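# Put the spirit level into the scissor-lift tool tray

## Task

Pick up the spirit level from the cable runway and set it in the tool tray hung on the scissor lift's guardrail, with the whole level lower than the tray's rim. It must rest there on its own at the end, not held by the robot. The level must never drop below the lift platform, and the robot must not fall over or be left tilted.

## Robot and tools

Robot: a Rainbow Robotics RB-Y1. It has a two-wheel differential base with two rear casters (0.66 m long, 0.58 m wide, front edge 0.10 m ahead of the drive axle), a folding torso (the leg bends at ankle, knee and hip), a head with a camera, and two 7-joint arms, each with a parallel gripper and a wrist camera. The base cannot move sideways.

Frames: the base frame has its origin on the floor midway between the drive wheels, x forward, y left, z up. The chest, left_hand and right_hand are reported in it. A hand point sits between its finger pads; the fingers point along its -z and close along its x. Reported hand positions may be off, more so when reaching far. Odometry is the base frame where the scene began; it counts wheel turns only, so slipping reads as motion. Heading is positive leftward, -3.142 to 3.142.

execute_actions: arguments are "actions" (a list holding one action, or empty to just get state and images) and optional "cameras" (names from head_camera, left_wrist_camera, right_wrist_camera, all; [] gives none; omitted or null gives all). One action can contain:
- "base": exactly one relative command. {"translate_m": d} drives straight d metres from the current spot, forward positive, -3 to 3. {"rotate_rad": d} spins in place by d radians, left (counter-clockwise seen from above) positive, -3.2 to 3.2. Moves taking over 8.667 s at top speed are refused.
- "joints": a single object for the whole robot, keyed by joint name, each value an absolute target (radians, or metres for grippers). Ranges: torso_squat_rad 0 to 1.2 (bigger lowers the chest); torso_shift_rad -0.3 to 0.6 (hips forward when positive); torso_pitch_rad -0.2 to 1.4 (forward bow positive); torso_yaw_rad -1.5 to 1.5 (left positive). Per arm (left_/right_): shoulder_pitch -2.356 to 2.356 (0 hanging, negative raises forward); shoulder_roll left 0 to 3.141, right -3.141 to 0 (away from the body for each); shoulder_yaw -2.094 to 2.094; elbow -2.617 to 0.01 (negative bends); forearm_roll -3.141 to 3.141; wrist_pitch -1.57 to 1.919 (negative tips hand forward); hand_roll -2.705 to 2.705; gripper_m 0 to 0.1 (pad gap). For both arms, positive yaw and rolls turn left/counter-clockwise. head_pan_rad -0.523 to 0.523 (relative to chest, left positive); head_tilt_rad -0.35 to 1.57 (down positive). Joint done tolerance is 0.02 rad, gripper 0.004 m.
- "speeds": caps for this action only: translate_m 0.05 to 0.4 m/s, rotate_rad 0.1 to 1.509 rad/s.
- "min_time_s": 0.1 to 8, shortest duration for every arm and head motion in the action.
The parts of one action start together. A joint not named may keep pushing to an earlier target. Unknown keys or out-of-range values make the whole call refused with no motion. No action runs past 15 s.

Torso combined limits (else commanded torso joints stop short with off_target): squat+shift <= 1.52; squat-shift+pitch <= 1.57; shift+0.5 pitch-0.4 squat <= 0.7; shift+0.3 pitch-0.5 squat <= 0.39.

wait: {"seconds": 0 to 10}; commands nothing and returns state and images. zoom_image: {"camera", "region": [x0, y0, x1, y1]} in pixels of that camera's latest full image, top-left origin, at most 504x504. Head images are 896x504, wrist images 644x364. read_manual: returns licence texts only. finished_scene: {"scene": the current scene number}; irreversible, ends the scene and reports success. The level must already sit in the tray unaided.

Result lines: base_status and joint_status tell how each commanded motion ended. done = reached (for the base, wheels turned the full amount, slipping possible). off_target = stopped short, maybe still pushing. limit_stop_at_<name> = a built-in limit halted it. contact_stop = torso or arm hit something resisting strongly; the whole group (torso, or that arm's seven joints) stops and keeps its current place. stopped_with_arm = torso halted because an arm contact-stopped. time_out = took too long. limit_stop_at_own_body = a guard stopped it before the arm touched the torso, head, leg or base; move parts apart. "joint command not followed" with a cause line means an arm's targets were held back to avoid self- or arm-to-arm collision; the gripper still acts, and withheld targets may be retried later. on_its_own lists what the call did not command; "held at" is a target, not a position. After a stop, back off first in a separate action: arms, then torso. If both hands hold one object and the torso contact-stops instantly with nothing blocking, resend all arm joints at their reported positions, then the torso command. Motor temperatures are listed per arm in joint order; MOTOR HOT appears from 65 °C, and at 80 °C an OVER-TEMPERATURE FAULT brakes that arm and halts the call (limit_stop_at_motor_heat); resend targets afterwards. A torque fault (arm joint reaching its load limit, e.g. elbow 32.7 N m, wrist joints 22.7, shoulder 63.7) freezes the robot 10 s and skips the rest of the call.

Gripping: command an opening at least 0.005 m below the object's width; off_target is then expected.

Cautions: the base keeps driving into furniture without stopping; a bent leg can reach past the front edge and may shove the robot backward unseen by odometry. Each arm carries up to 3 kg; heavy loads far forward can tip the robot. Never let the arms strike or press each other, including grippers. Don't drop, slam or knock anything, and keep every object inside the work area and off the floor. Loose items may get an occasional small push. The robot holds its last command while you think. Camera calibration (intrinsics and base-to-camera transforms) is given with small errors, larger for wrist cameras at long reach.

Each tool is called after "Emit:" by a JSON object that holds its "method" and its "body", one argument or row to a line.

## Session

Emit:
{"method": "execute_actions", "body": {
  "actions": []
}}

Scene clock: 0.00 s.
Motor temperatures (°C, as the motors report them): left_arm=[35 30 31 32 44 38 40] | right_arm=[34 35 35 36 36 35 40]
base_odometry: x=+0.000 y=+0.000 heading=+0.000 (m, m, rad; odometry frame)
base_status: not commanded
joint_positions: torso_squat_rad=+0.350 torso_shift_rad=+0.001 torso_pitch_rad=+0.001 torso_yaw_rad=+0.000 left_shoulder_pitch_rad=+0.035 left_shoulder_roll_rad=+0.021 left_shoulder_yaw_rad=+0.012 left_elbow_rad=-0.155 left_forearm_roll_rad=+0.021 left_wrist_pitch_rad=-0.021 left_hand_roll_rad=-0.046 left_gripper_m=+0.101 right_shoulder_pitch_rad=+0.006 right_shoulder_roll_rad=+0.002 right_shoulder_yaw_rad=+0.021 right_elbow_rad=-0.156 right_forearm_roll_rad=+0.031 right_wrist_pitch_rad=-0.024 right_hand_roll_rad=-0.029 right_gripper_m=+0.101 head_pan_rad=+0.000 head_tilt_rad=+0.399
joint_status: not commanded
chest: x=-0.2274 y=+0.0005 z=+1.2476 quat_wxyz=(+1.000, -0.001, +0.000, +0.000) (m; base frame)
left_hand: x=-0.1724 y=+0.2375 z=+0.5646 quat_wxyz=(+0.997, +0.012, -0.071, -0.002) (m; base frame)
right_hand: x=-0.1504 y=-0.2173 z=+0.5669 quat_wxyz=(+0.996, +0.001, -0.087, +0.010) (m; base frame)
pictures: head_camera, left_wrist_camera, right_wrist_camera
camera_calibration (this result's frames):
head_camera: T_world_to_cam=[[0.0328562, -0.998828, -0.0355368, 0.0618343], [-0.375018, 0.0206376, -0.926788, 1.32767], [0.926435, 0.0437776, -0.373901, 0.671293], [0, 0, 0, 1]] pos_world=[-0.126039, 0.00497417, 1.48367]
left_wrist_camera: T_world_to_cam=[[0.989555, 0.0457543, 0.136702, 0.0797269], [-0.0539351, -0.761909, 0.645434, -0.165076], [0.133686, -0.646066, -0.751483, 0.682289], [0, 0, 0, 1]] pos_world=[-0.17901, 0.311383, 0.608376]
right_wrist_camera: T_world_to_cam=[[-0.977896, -0.0706145, -0.196806, -0.0542551], [-0.182671, 0.746504, 0.639815, -0.198723], [0.101736, 0.661624, -0.742902, 0.664005], [0, 0, 0, 1]] pos_world=[-0.15691, -0.294805, 0.609759]
Images, in order (width x height): head_camera 896x504, left_wrist_camera 644x364, right_wrist_camera 644x364.

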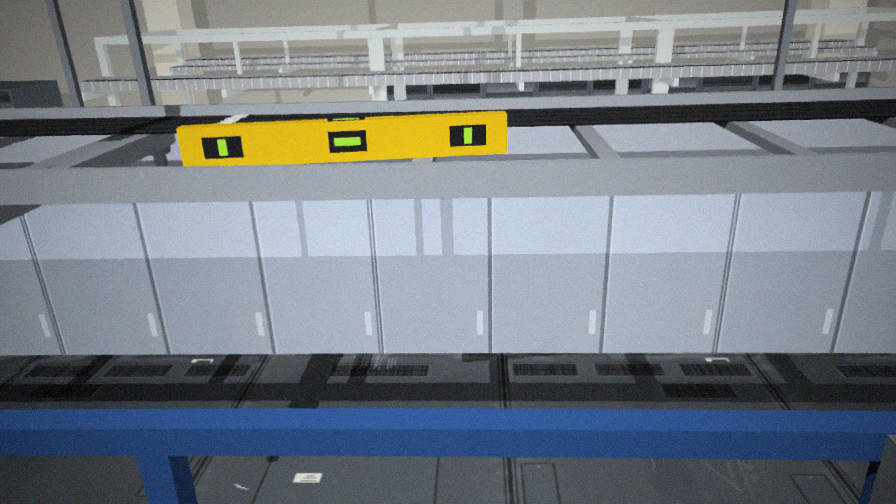

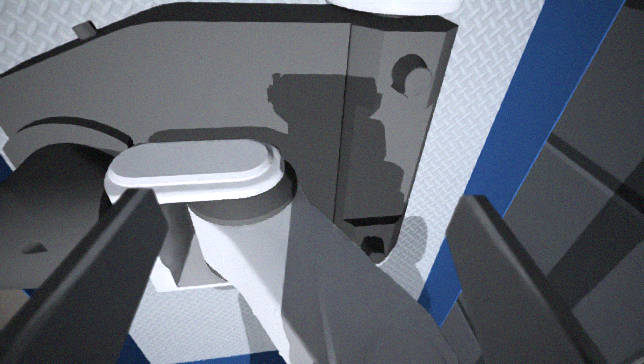

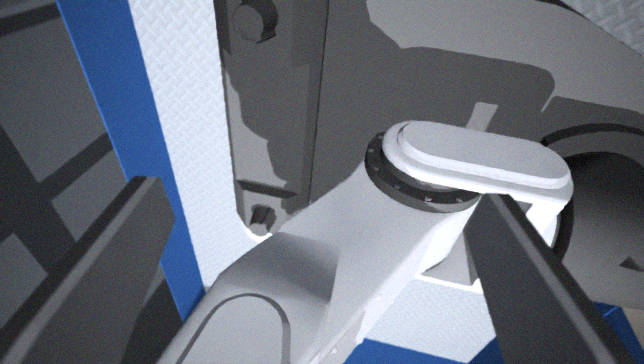

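Emit:
{"method": "zoom_image", "body": {
  "camera": "head_camera",
  "region": [160, 90, 360, 190]
}}

Emit:
{"method": "zoom_image", "body": {
  "camera": "head_camera",
  "region": [330, 90, 530, 190]
}}

Emit:
{"method": "zoom_image", "body": {
  "camera": "head_camera",
  "region": [736, 384, 896, 504]
}}

Region (160, 90, 360, 190) of head_camera's 896x504 image, scaled by 2.520, with more detail than that image has.

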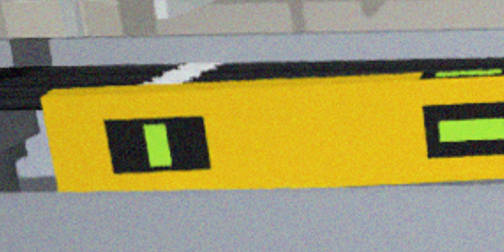

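Region (330, 90, 530, 190) of head_camera's 896x504 image, scaled by 2.520, with more detail than that image has.

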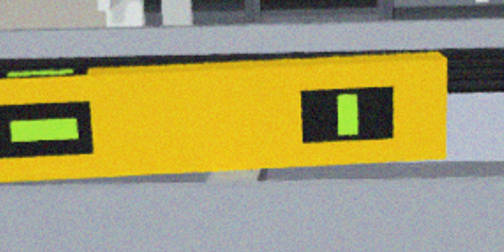

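Region (736, 384, 896, 504) of head_camera's 896x504 image, scaled by 3.150, with more detail than that image has; it fills the top 378 rows of this view, and the rest is white.

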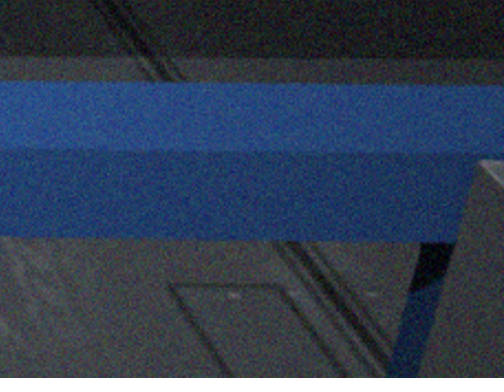

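Emit:
{"method": "execute_actions", "body": {
  "actions": [
    {"base": {"translate_m": 0.08}, "speeds": {"translate_m": 0.05}, "joints": {"head_tilt_rad": 0.7, "head_pan_rad": -0.52, "torso_squat_rad": 0.0, "right_shoulder_pitch_rad": 0.0, "right_shoulder_roll_rad": -2.25, "right_shoulder_yaw_rad": 1.571, "right_elbow_rad": -0.962, "right_forearm_roll_rad": -3.14, "right_wrist_pitch_rad": 1.6, "right_hand_roll_rad": -0.14, "right_gripper_m": 0.08, "left_shoulder_roll_rad": 0.22}, "min_time_s": 2.6}
  ]
}}

Scene clock: 75.63 s.
Motor temperatures (°C, as the motors report them): left_arm=[35 30 31 32 44 38 40] | right_arm=[34 35 35 36 36 35 40]
base_odometry: x=+0.080 y=+0.000 heading=-0.001 (m, m, rad; odometry frame)
base_status: done
joint_positions: torso_squat_rad=+0.000 torso_shift_rad=+0.001 torso_pitch_rad=+0.001 torso_yaw_rad=+0.000 left_shoulder_pitch_rad=+0.034 left_shoulder_roll_rad=+0.220 left_shoulder_yaw_rad=+0.012 left_elbow_rad=-0.155 left_forearm_roll_rad=+0.021 left_wrist_pitch_rad=-0.021 left_hand_roll_rad=-0.046 left_gripper_m=+0.101 right_shoulder_pitch_rad=+0.000 right_shoulder_roll_rad=-2.250 right_shoulder_yaw_rad=+1.571 right_elbow_rad=-0.962 right_forearm_roll_rad=-3.140 right_wrist_pitch_rad=+1.600 right_hand_roll_rad=-0.140 right_gripper_m=+0.080 head_pan_rad=-0.520 head_tilt_rad=+0.700
joint_status: all done
chest: x=-0.2274 y=+0.0006 z=+1.2899 quat_wxyz=(+1.000, -0.001, +0.000, +0.000) (m; base frame)
left_hand: x=-0.1735 y=+0.3875 z=+0.6251 quat_wxyz=(+0.991, +0.111, -0.070, -0.012) (m; base frame)
right_hand: x=-0.2278 y=-0.6374 z=+1.2589 quat_wxyz=(+0.648, +0.101, +0.117, -0.746) (m; base frame)
pictures: head_camera, left_wrist_camera, right_wrist_camera
camera_calibration (this result's frames):
head_camera: T_world_to_cam=[[-0.478553, -0.876987, -0.0433579, -0.0300007], [-0.53853, 0.332149, -0.774379, 1.10601], [0.693522, -0.347232, -0.631235, 1.02307], [0, 0, 0, 1]] pos_world=[-0.12826, -0.0384278, 1.50097]
left_wrist_camera: T_world_to_cam=[[0.990052, 0.0115701, 0.140226, 0.0767812], [-0.0581164, -0.873999, 0.48244, 0.0546905], [0.128139, -0.485791, -0.864632, 0.832489], [0, 0, 0, 1]] pos_world=[-0.179513, 0.451326, 0.682645]
right_wrist_camera: T_world_to_cam=[[0.0894527, 0.955414, 0.281393, 0.271713], [0.75236, -0.249951, 0.60949, -0.726014], [0.65265, 0.157189, -0.741174, 1.26576], [0, 0, 0, 1]] pos_world=[-0.30418, -0.64003, 1.30419]
Images, in order (width x height): head_camera 896x504, left_wrist_camera 644x364, right_wrist_camera 644x364.

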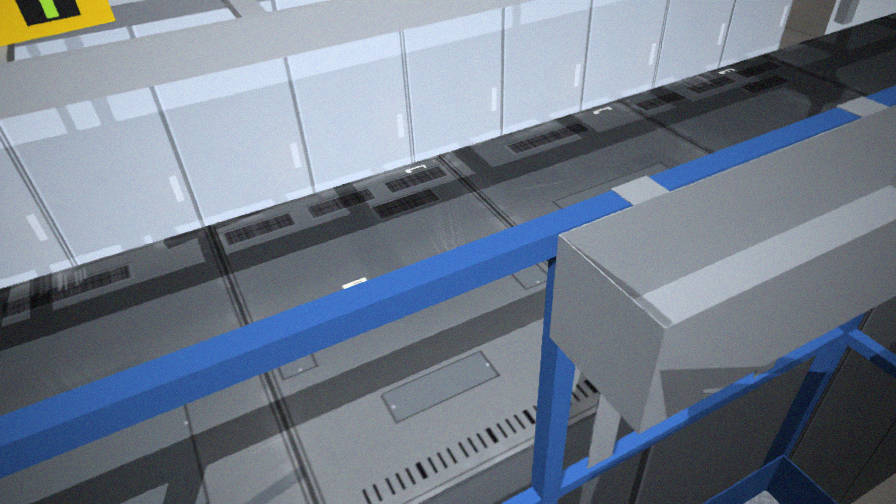

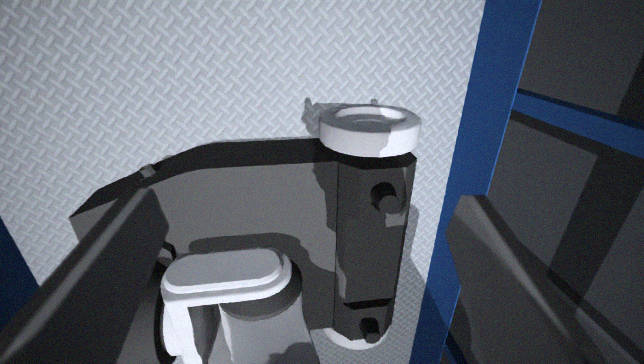

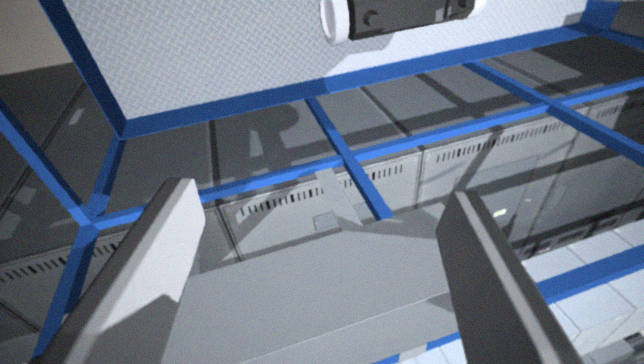

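Emit:
{"method": "execute_actions", "body": {
  "actions": [
    {"base": {"rotate_rad": 0.40}, "joints": {"head_tilt_rad": 0.35, "torso_yaw_rad": 1.454, "torso_shift_rad": 0.3, "right_shoulder_roll_rad": -2.733, "right_wrist_pitch_rad": 1.77}}
  ]
}}

Scene clock: 91.50 s.
Motor temperatures (°C, as the motors report them): left_arm=[35 30 31 32 44 38 40] | right_arm=[34 35 35 36 36 35 40]
base_odometry: x=+0.080 y=+0.000 heading=+0.399 (m, m, rad; odometry frame)
base_status: done
joint_positions: torso_squat_rad=+0.000 torso_shift_rad=+0.300 torso_pitch_rad=+0.001 torso_yaw_rad=+1.454 left_shoulder_pitch_rad=+0.035 left_shoulder_roll_rad=+0.220 left_shoulder_yaw_rad=+0.012 left_elbow_rad=-0.155 left_forearm_roll_rad=+0.021 left_wrist_pitch_rad=-0.021 left_hand_roll_rad=-0.046 left_gripper_m=+0.101 right_shoulder_pitch_rad=+0.000 right_shoulder_roll_rad=-2.733 right_shoulder_yaw_rad=+1.571 right_elbow_rad=-0.962 right_forearm_roll_rad=-3.140 right_wrist_pitch_rad=+1.770 right_hand_roll_rad=-0.140 right_gripper_m=+0.080 head_pan_rad=-0.520 head_tilt_rad=+0.350
joint_status: all done
chest: x=-0.0208 y=+0.0005 z=+1.2587 quat_wxyz=(+0.747, +0.000, +0.001, +0.665) (m; base frame)
left_hand: x=-0.4004 y=+0.0989 z=+0.5946 quat_wxyz=(+0.749, +0.130, +0.023, +0.650) (m; base frame)
right_hand: x=+0.5783 y=-0.0699 z=+1.4299 quat_wxyz=(+0.992, -0.001, +0.000, -0.128) (m; base frame)
pictures: head_camera, left_wrist_camera, right_wrist_camera
camera_calibration (this result's frames):
head_camera: T_world_to_cam=[[0.82368, -0.56597, -0.0350692, 0.0817476], [-0.213558, -0.25232, -0.943784, 1.44154], [0.525305, 0.784865, -0.328698, 0.411148], [0, 0, 0, 1]] pos_world=[0.0245405, 0.0873007, 1.49851]
left_wrist_camera: T_world_to_cam=[[0.103959, 0.984719, 0.139721, -0.141665], [0.862444, -0.159222, 0.480457, 0.10309], [0.495361, 0.0705534, -0.865817, 0.787746], [0, 0, 0, 1]] pos_world=[-0.464401, 0.100336, 0.652307]
right_wrist_camera: T_world_to_cam=[[-0.978467, 0.204946, -0.0244865, 0.611735], [0.138921, 0.741652, 0.656242, -0.937675], [0.152654, 0.638709, -0.754153, 1.11856], [0, 0, 0, 1]] pos_world=[0.558072, -0.144376, 1.47388]
Images, in order (width x height): head_camera 896x504, left_wrist_camera 644x364, right_wrist_camera 644x364.

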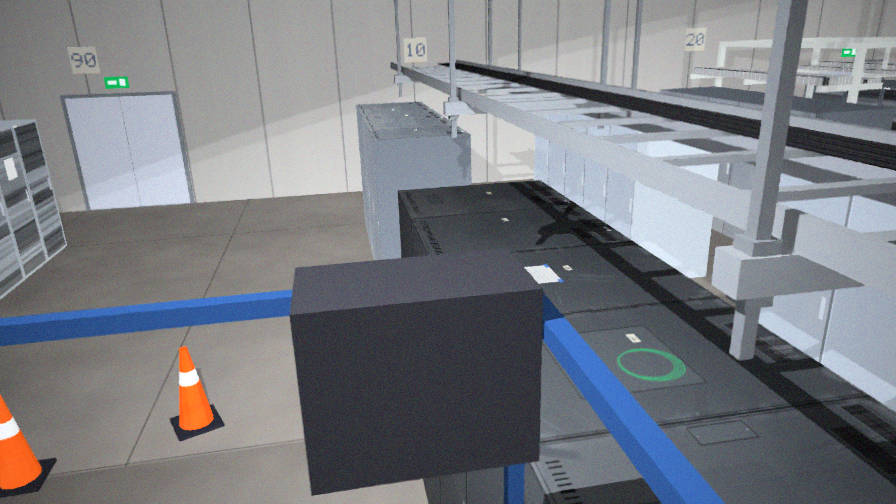

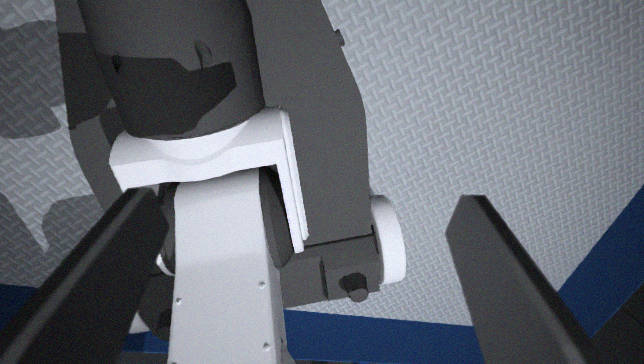

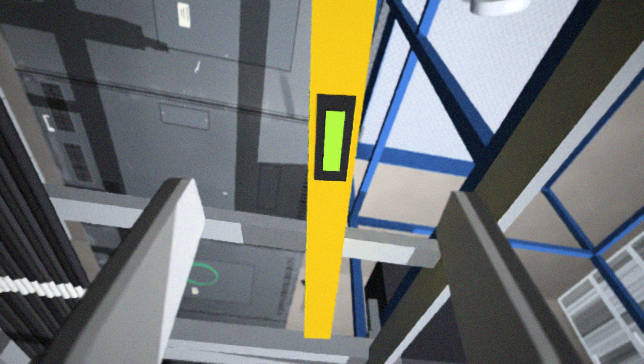

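Emit:
{"method": "execute_actions", "body": {
  "actions": [
    {"joints": {"torso_yaw_rad": 1.466, "right_shoulder_roll_rad": -2.813, "right_elbow_rad": -1.442, "right_wrist_pitch_rad": 1.371, "right_hand_roll_rad": -0.147, "right_gripper_m": 0.065}, "min_time_s": 1.2}
  ],
  "cameras": ["right_wrist_camera"]
}}

Scene clock: 102.73 s.
Motor temperatures (°C, as the motors report them): left_arm=[35 30 31 32 44 38 40] | right_arm=[34 35 35 37 36 35 40]
base_odometry: x=+0.080 y=+0.000 heading=+0.399 (m, m, rad; odometry frame)
base_status: not commanded
joint_positions: torso_squat_rad=+0.000 torso_shift_rad=+0.300 torso_pitch_rad=+0.001 torso_yaw_rad=+1.466 left_shoulder_pitch_rad=+0.035 left_shoulder_roll_rad=+0.220 left_shoulder_yaw_rad=+0.012 left_elbow_rad=-0.155 left_forearm_roll_rad=+0.021 left_wrist_pitch_rad=-0.021 left_hand_roll_rad=-0.046 left_gripper_m=+0.101 right_shoulder_pitch_rad=+0.000 right_shoulder_roll_rad=-2.813 right_shoulder_yaw_rad=+1.571 right_elbow_rad=-1.442 right_forearm_roll_rad=-3.140 right_wrist_pitch_rad=+1.371 right_hand_roll_rad=-0.147 right_gripper_m=+0.065 head_pan_rad=-0.520 head_tilt_rad=+0.350
joint_status: all done
chest: x=-0.0209 y=+0.0005 z=+1.2587 quat_wxyz=(+0.743, +0.000, +0.001, +0.669) (m; base frame)
left_hand: x=-0.4016 y=+0.0943 z=+0.5946 quat_wxyz=(+0.745, +0.129, +0.023, +0.654) (m; base frame)
right_hand: x=+0.5714 y=-0.0621 z=+1.3384 quat_wxyz=(+0.992, -0.001, +0.000, -0.125) (m; base frame)
pictures: right_wrist_camera
camera_calibration (this result's frames):
right_wrist_camera: T_world_to_cam=[[-0.979629, 0.199476, -0.0231611, 0.599717], [0.135635, 0.742298, 0.656199, -0.8805], [0.148088, 0.63969, -0.754233, 1.04835], [0, 0, 0, 1]] pos_world=[0.551679, -0.136653, 1.38237]
Images, in order (width x height): right_wrist_camera 644x364.

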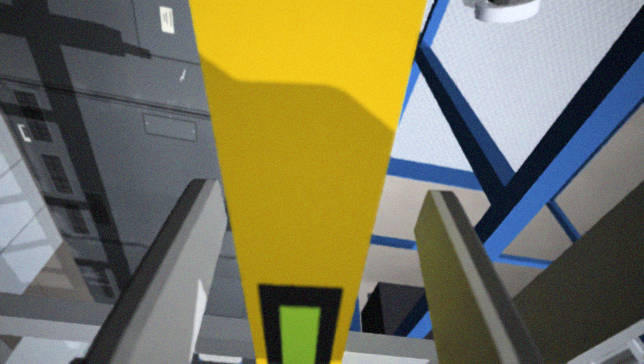

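Emit:
{"method": "execute_actions", "body": {
  "actions": [
    {"joints": {"right_shoulder_roll_rad": -2.798, "right_elbow_rad": -1.419, "right_wrist_pitch_rad": 1.379, "right_gripper_m": 0.008}}
  ],
  "cameras": ["right_wrist_camera"]
}}

Scene clock: 108.23 s.
Motor temperatures (°C, as the motors report them): left_arm=[35 30 31 32 44 38 40] | right_arm=[34 35 35 37 36 35 40]
base_odometry: x=+0.080 y=+0.000 heading=+0.399 (m, m, rad; odometry frame)
base_status: not commanded
joint_positions: torso_squat_rad=+0.000 torso_shift_rad=+0.300 torso_pitch_rad=+0.001 torso_yaw_rad=+1.466 left_shoulder_pitch_rad=+0.035 left_shoulder_roll_rad=+0.220 left_shoulder_yaw_rad=+0.012 left_elbow_rad=-0.155 left_forearm_roll_rad=+0.021 left_wrist_pitch_rad=-0.021 left_hand_roll_rad=-0.046 left_gripper_m=+0.101 right_shoulder_pitch_rad=+0.000 right_shoulder_roll_rad=-2.798 right_shoulder_yaw_rad=+1.571 right_elbow_rad=-1.419 right_forearm_roll_rad=-3.140 right_wrist_pitch_rad=+1.379 right_hand_roll_rad=-0.147 right_gripper_m=+0.022 head_pan_rad=-0.520 head_tilt_rad=+0.350
joint_status: right_gripper_m off_target (ended at +0.022, target +0.008); the others done
chest: x=-0.0209 y=+0.0005 z=+1.2587 quat_wxyz=(+0.743, +0.000, +0.001, +0.669) (m; base frame)
left_hand: x=-0.4015 y=+0.0943 z=+0.5946 quat_wxyz=(+0.745, +0.129, +0.023, +0.654) (m; base frame)
right_hand: x=+0.5752 y=-0.0625 z=+1.3389 quat_wxyz=(+0.992, -0.001, +0.000, -0.125) (m; base frame)
pictures: right_wrist_camera
camera_calibration (this result's frames):
right_wrist_camera: T_world_to_cam=[[-0.979612, 0.1995, -0.0236706, 0.604214], [0.13532, 0.742329, 0.656229, -0.880885], [0.148489, 0.639646, -0.754191, 1.04811], [0, 0, 0, 1]] pos_world=[0.555464, -0.137055, 1.38284]
Images, in order (width x height): right_wrist_camera 644x364.

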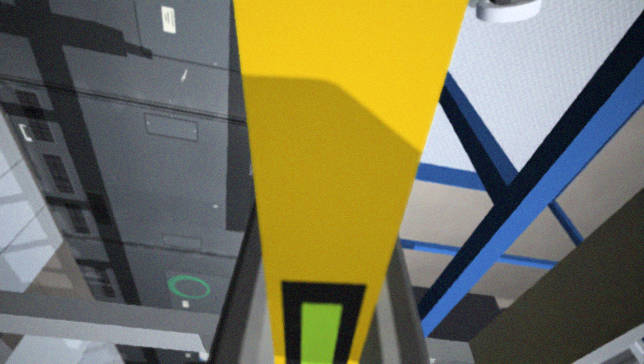

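Emit:
{"method": "execute_actions", "body": {
  "actions": [
    {"joints": {"right_shoulder_roll_rad": -2.88, "right_elbow_rad": -1.15, "right_wrist_pitch_rad": 1.73}, "min_time_s": 1.0}
  ],
  "cameras": ["right_wrist_camera"]
}}

Scene clock: 127.87 s.
Motor temperatures (°C, as the motors report them): left_arm=[35 30 31 32 44 38 40] | right_arm=[34 35 35 37 36 35 40]
base_odometry: x=+0.080 y=+0.000 heading=+0.399 (m, m, rad; odometry frame)
base_status: not commanded
joint_positions: torso_squat_rad=+0.000 torso_shift_rad=+0.300 torso_pitch_rad=+0.001 torso_yaw_rad=+1.466 left_shoulder_pitch_rad=+0.035 left_shoulder_roll_rad=+0.220 left_shoulder_yaw_rad=+0.012 left_elbow_rad=-0.155 left_forearm_roll_rad=+0.021 left_wrist_pitch_rad=-0.021 left_hand_roll_rad=-0.046 left_gripper_m=+0.101 right_shoulder_pitch_rad=+0.000 right_shoulder_roll_rad=-2.880 right_shoulder_yaw_rad=+1.571 right_elbow_rad=-1.150 right_forearm_roll_rad=-3.140 right_wrist_pitch_rad=+1.730 right_hand_roll_rad=-0.147 right_gripper_m=+0.022 head_pan_rad=-0.520 head_tilt_rad=+0.350
joint_status: all done
chest: x=-0.0209 y=+0.0005 z=+1.2587 quat_wxyz=(+0.743, +0.000, +0.001, +0.669) (m; base frame)
left_hand: x=-0.4015 y=+0.0943 z=+0.5946 quat_wxyz=(+0.745, +0.129, +0.023, +0.654) (m; base frame)
right_hand: x=+0.5453 y=-0.0592 z=+1.4373 quat_wxyz=(+0.992, -0.001, +0.001, -0.126) (m; base frame)
pictures: right_wrist_camera
camera_calibration (this result's frames):
right_wrist_camera: T_world_to_cam=[[-0.979516, 0.200062, -0.0228988, 0.575487], [0.136252, 0.742202, 0.656179, -0.944311], [0.148272, 0.639618, -0.754258, 1.12491], [0, 0, 0, 1]] pos_world=[0.525569, -0.133778, 1.48129]
Images, in order (width x height): right_wrist_camera 644x364.

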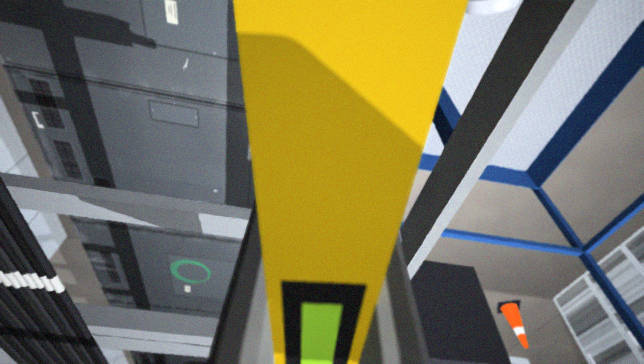

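Emit:
{"method": "execute_actions", "body": {
  "actions": [
    {"base": {"rotate_rad": -0.40}, "speeds": {"rotate_rad": 0.25}, "joints": {"torso_yaw_rad": 0.316, "right_hand_roll_rad": 1.235, "head_tilt_rad": 0.9, "left_shoulder_roll_rad": 0.12}, "min_time_s": 2.2}
  ],
  "cameras": ["head_camera", "right_wrist_camera"]
}}

Scene clock: 134.63 s.
Motor temperatures (°C, as the motors report them): left_arm=[35 30 31 32 44 38 40] | right_arm=[34 35 35 37 36 35 40]
base_odometry: x=+0.080 y=+0.000 heading=+0.000 (m, m, rad; odometry frame)
base_status: done
joint_positions: torso_squat_rad=+0.000 torso_shift_rad=+0.300 torso_pitch_rad=+0.001 torso_yaw_rad=+0.316 left_shoulder_pitch_rad=+0.034 left_shoulder_roll_rad=+0.120 left_shoulder_yaw_rad=+0.012 left_elbow_rad=-0.155 left_forearm_roll_rad=+0.021 left_wrist_pitch_rad=-0.021 left_hand_roll_rad=-0.046 left_gripper_m=+0.101 right_shoulder_pitch_rad=+0.000 right_shoulder_roll_rad=-2.880 right_shoulder_yaw_rad=+1.571 right_elbow_rad=-1.150 right_forearm_roll_rad=-3.140 right_wrist_pitch_rad=+1.730 right_hand_roll_rad=+1.235 right_gripper_m=+0.022 head_pan_rad=-0.520 head_tilt_rad=+0.900
joint_status: all done
chest: x=-0.0209 y=+0.0005 z=+1.2587 quat_wxyz=(+0.988, +0.000, +0.000, +0.157) (m; base frame)
left_hand: x=-0.0667 y=+0.3144 z=+0.5811 quat_wxyz=(+0.984, +0.072, -0.060, +0.150) (m; base frame)
right_hand: x=+0.1557 y=-0.5404 z=+1.4382 quat_wxyz=(+1.000, -0.001, +0.001, -0.010) (m; base frame)
pictures: head_camera, right_wrist_camera
camera_calibration (this result's frames):
head_camera: T_world_to_cam=[[-0.191304, -0.980417, -0.0467403, 0.0785532], [-0.753631, 0.177228, -0.632954, 0.985066], [0.628843, -0.085862, -0.772777, 1.06774], [0, 0, 0, 1]] pos_world=[0.0859613, -0.00588781, 1.4523]
right_wrist_camera: T_world_to_cam=[[-0.999314, -0.0302346, -0.0214054, 0.16663], [-0.0368516, 0.752404, 0.657671, -0.504326], [-0.00377892, 0.658008, -0.753001, 1.52293], [0, 0, 0, 1]] pos_world=[0.153685, -0.617608, 1.48202]
Images, in order (width x height): head_camera 896x504, right_wrist_camera 644x364.

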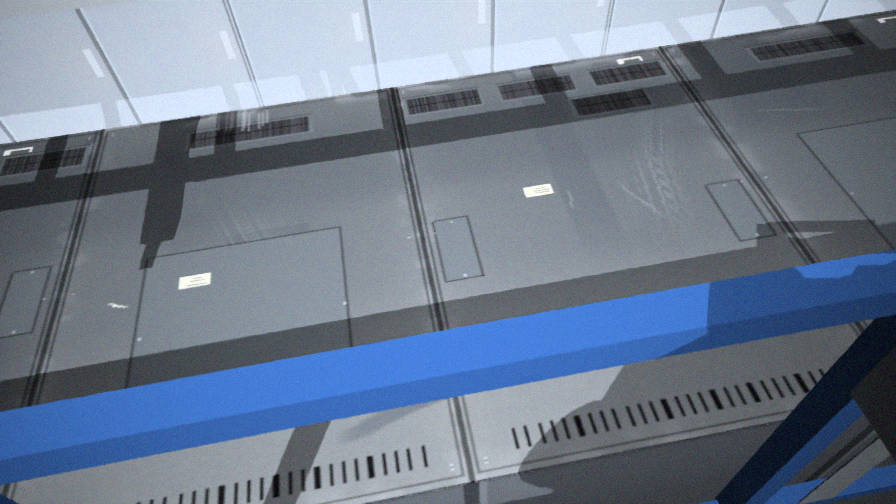

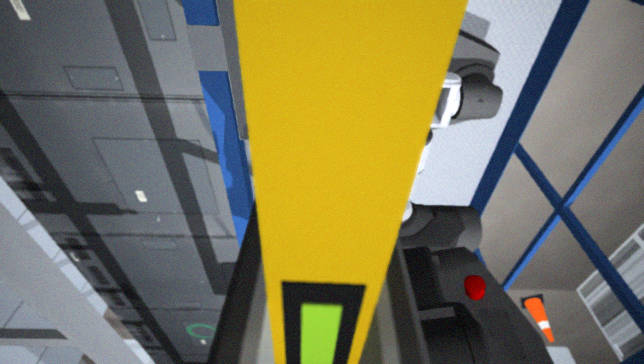

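Emit:
{"method": "execute_actions", "body": {
  "actions": [
    {"joints": {"right_shoulder_roll_rad": -2.245, "right_elbow_rad": -1.427, "right_wrist_pitch_rad": 0.818}, "min_time_s": 1.8}
  ],
  "cameras": ["right_wrist_camera"]
}}

Scene clock: 146.13 s.
Motor temperatures (°C, as the motors report them): left_arm=[35 30 31 32 44 38 40] | right_arm=[34 35 35 37 36 35 40]
base_odometry: x=+0.080 y=+0.000 heading=+0.000 (m, m, rad; odometry frame)
base_status: not commanded
joint_positions: torso_squat_rad=+0.000 torso_shift_rad=+0.300 torso_pitch_rad=+0.001 torso_yaw_rad=+0.316 left_shoulder_pitch_rad=+0.034 left_shoulder_roll_rad=+0.120 left_shoulder_yaw_rad=+0.012 left_elbow_rad=-0.155 left_forearm_roll_rad=+0.021 left_wrist_pitch_rad=-0.021 left_hand_roll_rad=-0.046 left_gripper_m=+0.101 right_shoulder_pitch_rad=+0.000 right_shoulder_roll_rad=-2.245 right_shoulder_yaw_rad=+1.571 right_elbow_rad=-1.427 right_forearm_roll_rad=-3.140 right_wrist_pitch_rad=+0.818 right_hand_roll_rad=+1.235 right_gripper_m=+0.022 head_pan_rad=-0.520 head_tilt_rad=+0.900
joint_status: all done
chest: x=-0.0209 y=+0.0005 z=+1.2587 quat_wxyz=(+0.988, +0.000, +0.000, +0.157) (m; base frame)
left_hand: x=-0.0667 y=+0.3143 z=+0.5811 quat_wxyz=(+0.984, +0.072, -0.060, +0.150) (m; base frame)
right_hand: x=+0.1847 y=-0.6299 z=+1.1043 quat_wxyz=(+1.000, -0.001, +0.001, -0.009) (m; base frame)
pictures: right_wrist_camera
camera_calibration (this result's frames):
right_wrist_camera: T_world_to_cam=[[-0.999261, -0.0316263, -0.0218483, 0.185315], [-0.0381921, 0.752515, 0.657467, -0.215828], [-0.00435206, 0.657816, -0.753166, 1.33066], [0, 0, 0, 1]] pos_world=[0.182727, -0.707052, 1.14815]
Images, in order (width x height): right_wrist_camera 644x364.

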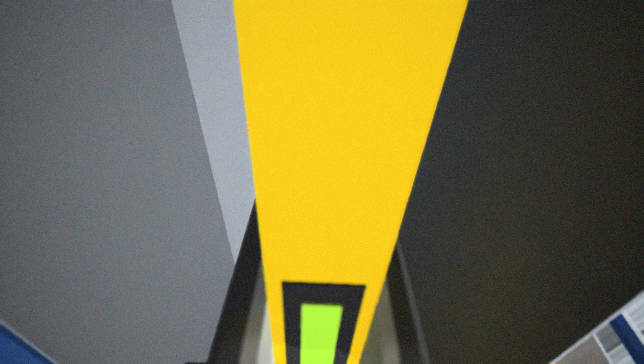

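Emit:
{"method": "zoom_image", "body": {
  "camera": "right_wrist_camera",
  "region": [0, 284, 120, 364]
}}

Emit:
{"method": "zoom_image", "body": {
  "camera": "right_wrist_camera",
  "region": [524, 284, 644, 364]
}}

Region (0, 284, 120, 364) of right_wrist_camera's 644x364 image, scaled by 4.200, with more detail than that image has.

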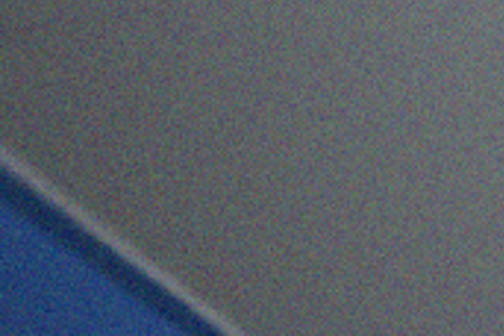

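Region (524, 284, 644, 364) of right_wrist_camera's 644x364 image, scaled by 4.200, with more detail than that image has.

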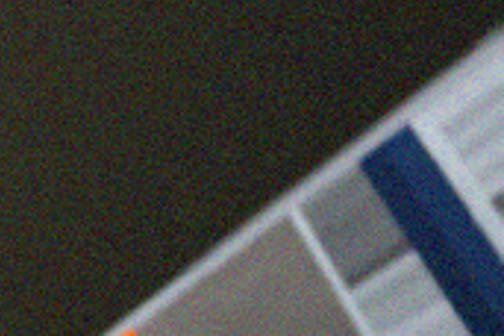

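Emit:
{"method": "execute_actions", "body": {
  "actions": [
    {"joints": {"torso_yaw_rad": 0.323, "right_shoulder_roll_rad": -2.003, "right_elbow_rad": -1.354, "right_wrist_pitch_rad": 0.649, "right_hand_roll_rad": 1.243}, "min_time_s": 1.5}
  ],
  "cameras": ["right_wrist_camera"]
}}

Scene clock: 166.07 s.
Motor temperatures (°C, as the motors report them): left_arm=[35 30 31 32 44 38 40] | right_arm=[34 36 35 37 36 35 40]
base_odometry: x=+0.080 y=+0.000 heading=+0.000 (m, m, rad; odometry frame)
base_status: not commanded
joint_positions: torso_squat_rad=+0.000 torso_shift_rad=+0.300 torso_pitch_rad=+0.001 torso_yaw_rad=+0.323 left_shoulder_pitch_rad=+0.035 left_shoulder_roll_rad=+0.120 left_shoulder_yaw_rad=+0.012 left_elbow_rad=-0.155 left_forearm_roll_rad=+0.021 left_wrist_pitch_rad=-0.021 left_hand_roll_rad=-0.046 left_gripper_m=+0.101 right_shoulder_pitch_rad=+0.000 right_shoulder_roll_rad=-2.003 right_shoulder_yaw_rad=+1.571 right_elbow_rad=-1.354 right_forearm_roll_rad=-3.140 right_wrist_pitch_rad=+0.649 right_hand_roll_rad=+1.243 right_gripper_m=+0.022 head_pan_rad=-0.520 head_tilt_rad=+0.900
joint_status: all done
chest: x=-0.0209 y=+0.0005 z=+1.2587 quat_wxyz=(+0.987, +0.000, +0.000, +0.161) (m; base frame)
left_hand: x=-0.0689 y=+0.3140 z=+0.5811 quat_wxyz=(+0.984, +0.072, -0.060, +0.153) (m; base frame)
right_hand: x=+0.1891 y=-0.6285 z=+1.0109 quat_wxyz=(+1.000, -0.001, +0.001, -0.002) (m; base frame)
pictures: right_wrist_camera
camera_calibration (this result's frames):
right_wrist_camera: T_world_to_cam=[[-0.998662, -0.0468108, -0.0219701, 0.178175], [-0.0497044, 0.751794, 0.657522, -0.153599], [-0.0142621, 0.657734, -0.753115, 1.26121], [0, 0, 0, 1]] pos_world=[0.18829, -0.705725, 1.05474]
Images, in order (width x height): right_wrist_camera 644x364.

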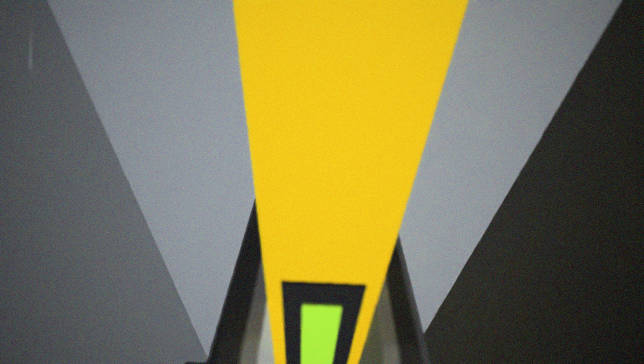

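Emit:
{"method": "execute_actions", "body": {
  "actions": [
    {"joints": {"right_shoulder_roll_rad": -1.978, "right_elbow_rad": -1.3405, "right_wrist_pitch_rad": 0.6375}, "min_time_s": 0.5}
  ],
  "cameras": []
}}

Emit:
{"method": "execute_actions", "body": {
  "actions": [
    {"joints": {"right_gripper_m": 0.05}}
  ],
  "cameras": ["right_wrist_camera"]
}}

Scene clock: 171.00 s.
Motor temperatures (°C, as the motors report them): left_arm=[35 30 31 32 44 38 40] | right_arm=[34 36 35 37 36 35 40]
base_odometry: x=+0.080 y=+0.000 heading=+0.000 (m, m, rad; odometry frame)
base_status: not commanded
joint_positions: torso_squat_rad=+0.000 torso_shift_rad=+0.300 torso_pitch_rad=+0.001 torso_yaw_rad=+0.323 left_shoulder_pitch_rad=+0.035 left_shoulder_roll_rad=+0.120 left_shoulder_yaw_rad=+0.012 left_elbow_rad=-0.155 left_forearm_roll_rad=+0.021 left_wrist_pitch_rad=-0.021 left_hand_roll_rad=-0.046 left_gripper_m=+0.101 right_shoulder_pitch_rad=+0.000 right_shoulder_roll_rad=-1.978 right_shoulder_yaw_rad=+1.571 right_elbow_rad=-1.341 right_forearm_roll_rad=-3.140 right_wrist_pitch_rad=+0.638 right_hand_roll_rad=+1.243 right_gripper_m=+0.022 head_pan_rad=-0.520 head_tilt_rad=+0.900
joint_status: all done
chest: x=-0.0209 y=+0.0005 z=+1.2587 quat_wxyz=(+0.987, +0.000, +0.000, +0.161) (m; base frame)
left_hand: x=-0.0689 y=+0.3140 z=+0.5811 quat_wxyz=(+0.984, +0.072, -0.060, +0.153) (m; base frame)
right_hand: x=+0.1891 y=-0.6285 z=+1.0023 quat_wxyz=(+1.000, -0.001, +0.001, -0.002) (m; base frame)
pictures: none
No camera images: the call's "cameras" was empty. Leave "cameras" out to get every camera's image.

Scene clock: 171.90 s.
Motor temperatures (°C, as the motors report them): left_arm=[35 30 31 32 44 38 40] | right_arm=[34 36 35 37 36 35 40]
base_odometry: x=+0.080 y=+0.000 heading=+0.000 (m, m, rad; odometry frame)
base_status: not commanded
joint_positions: torso_squat_rad=+0.000 torso_shift_rad=+0.300 torso_pitch_rad=+0.001 torso_yaw_rad=+0.323 left_shoulder_pitch_rad=+0.035 left_shoulder_roll_rad=+0.120 left_shoulder_yaw_rad=+0.012 left_elbow_rad=-0.155 left_forearm_roll_rad=+0.021 left_wrist_pitch_rad=-0.021 left_hand_roll_rad=-0.046 left_gripper_m=+0.101 right_shoulder_pitch_rad=+0.000 right_shoulder_roll_rad=-1.978 right_shoulder_yaw_rad=+1.571 right_elbow_rad=-1.341 right_forearm_roll_rad=-3.140 right_wrist_pitch_rad=+0.638 right_hand_roll_rad=+1.243 right_gripper_m=+0.050 head_pan_rad=-0.520 head_tilt_rad=+0.900
joint_status: all done
chest: x=-0.0209 y=+0.0005 z=+1.2587 quat_wxyz=(+0.987, +0.000, +0.000, +0.161) (m; base frame)
left_hand: x=-0.0689 y=+0.3140 z=+0.5811 quat_wxyz=(+0.984, +0.072, -0.060, +0.153) (m; base frame)
right_hand: x=+0.1891 y=-0.6285 z=+1.0023 quat_wxyz=(+1.000, -0.001, +0.001, -0.002) (m; base frame)
pictures: right_wrist_camera
camera_calibration (this result's frames):
right_wrist_camera: T_world_to_cam=[[-0.99866, -0.0468299, -0.0220209, 0.178025], [-0.0497541, 0.751878, 0.657422, -0.147743], [-0.01423, 0.657637, -0.7532, 1.25474], [0, 0, 0, 1]] pos_world=[0.18829, -0.705744, 1.04612]
Images, in order (width x height): right_wrist_camera 644x364.

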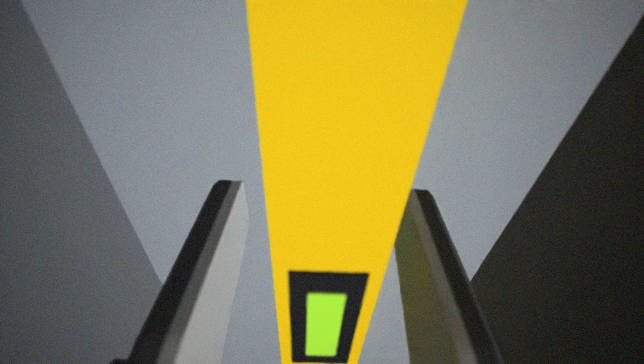

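Emit:
{"method": "execute_actions", "body": {
  "actions": [
    {"joints": {"right_shoulder_roll_rad": -2.40, "right_elbow_rad": -1.477, "right_wrist_pitch_rad": 0.923}, "min_time_s": 1.0}
  ],
  "cameras": ["right_wrist_camera"]
}}

Scene clock: 177.17 s.
Motor temperatures (°C, as the motors report them): left_arm=[35 30 31 32 44 38 40] | right_arm=[34 36 35 37 36 35 40]
base_odometry: x=+0.080 y=+0.000 heading=+0.000 (m, m, rad; odometry frame)
base_status: not commanded
joint_positions: torso_squat_rad=+0.000 torso_shift_rad=+0.300 torso_pitch_rad=+0.001 torso_yaw_rad=+0.323 left_shoulder_pitch_rad=+0.035 left_shoulder_roll_rad=+0.120 left_shoulder_yaw_rad=+0.012 left_elbow_rad=-0.155 left_forearm_roll_rad=+0.021 left_wrist_pitch_rad=-0.021 left_hand_roll_rad=-0.046 left_gripper_m=+0.101 right_shoulder_pitch_rad=+0.000 right_shoulder_roll_rad=-2.400 right_shoulder_yaw_rad=+1.571 right_elbow_rad=-1.477 right_forearm_roll_rad=-3.140 right_wrist_pitch_rad=+0.923 right_hand_roll_rad=+1.243 right_gripper_m=+0.050 head_pan_rad=-0.520 head_tilt_rad=+0.900
joint_status: all done
chest: x=-0.0209 y=+0.0006 z=+1.2587 quat_wxyz=(+0.987, -0.001, +0.000, +0.161) (m; base frame)
left_hand: x=-0.0688 y=+0.3139 z=+0.5811 quat_wxyz=(+0.984, +0.072, -0.060, +0.153) (m; base frame)
right_hand: x=+0.1857 y=-0.6181 z=+1.1615 quat_wxyz=(+1.000, -0.001, +0.001, -0.002) (m; base frame)
pictures: right_wrist_camera
camera_calibration (this result's frames):
right_wrist_camera: T_world_to_cam=[[-0.998683, -0.0464701, -0.0217567, 0.178572], [-0.0493124, 0.752044, 0.657266, -0.260189], [-0.0141812, 0.657473, -0.753344, 1.36781], [0, 0, 0, 1]] pos_world=[0.184903, -0.695328, 1.20533]
Images, in order (width x height): right_wrist_camera 644x364.

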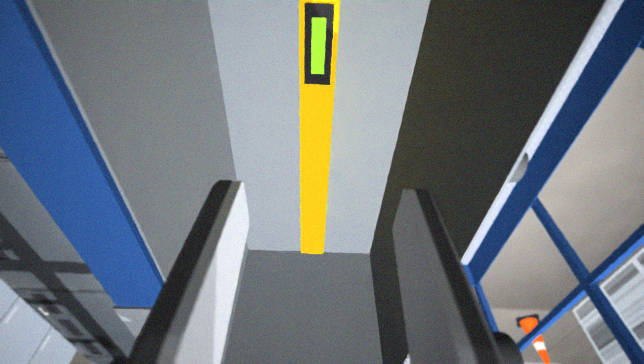

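The level is on the tray floor, below the rim, and the hand is clear.

Emit:
{"method": "finished_scene", "body": {
  "scene": 2
}}

The scene is finished: the task was done.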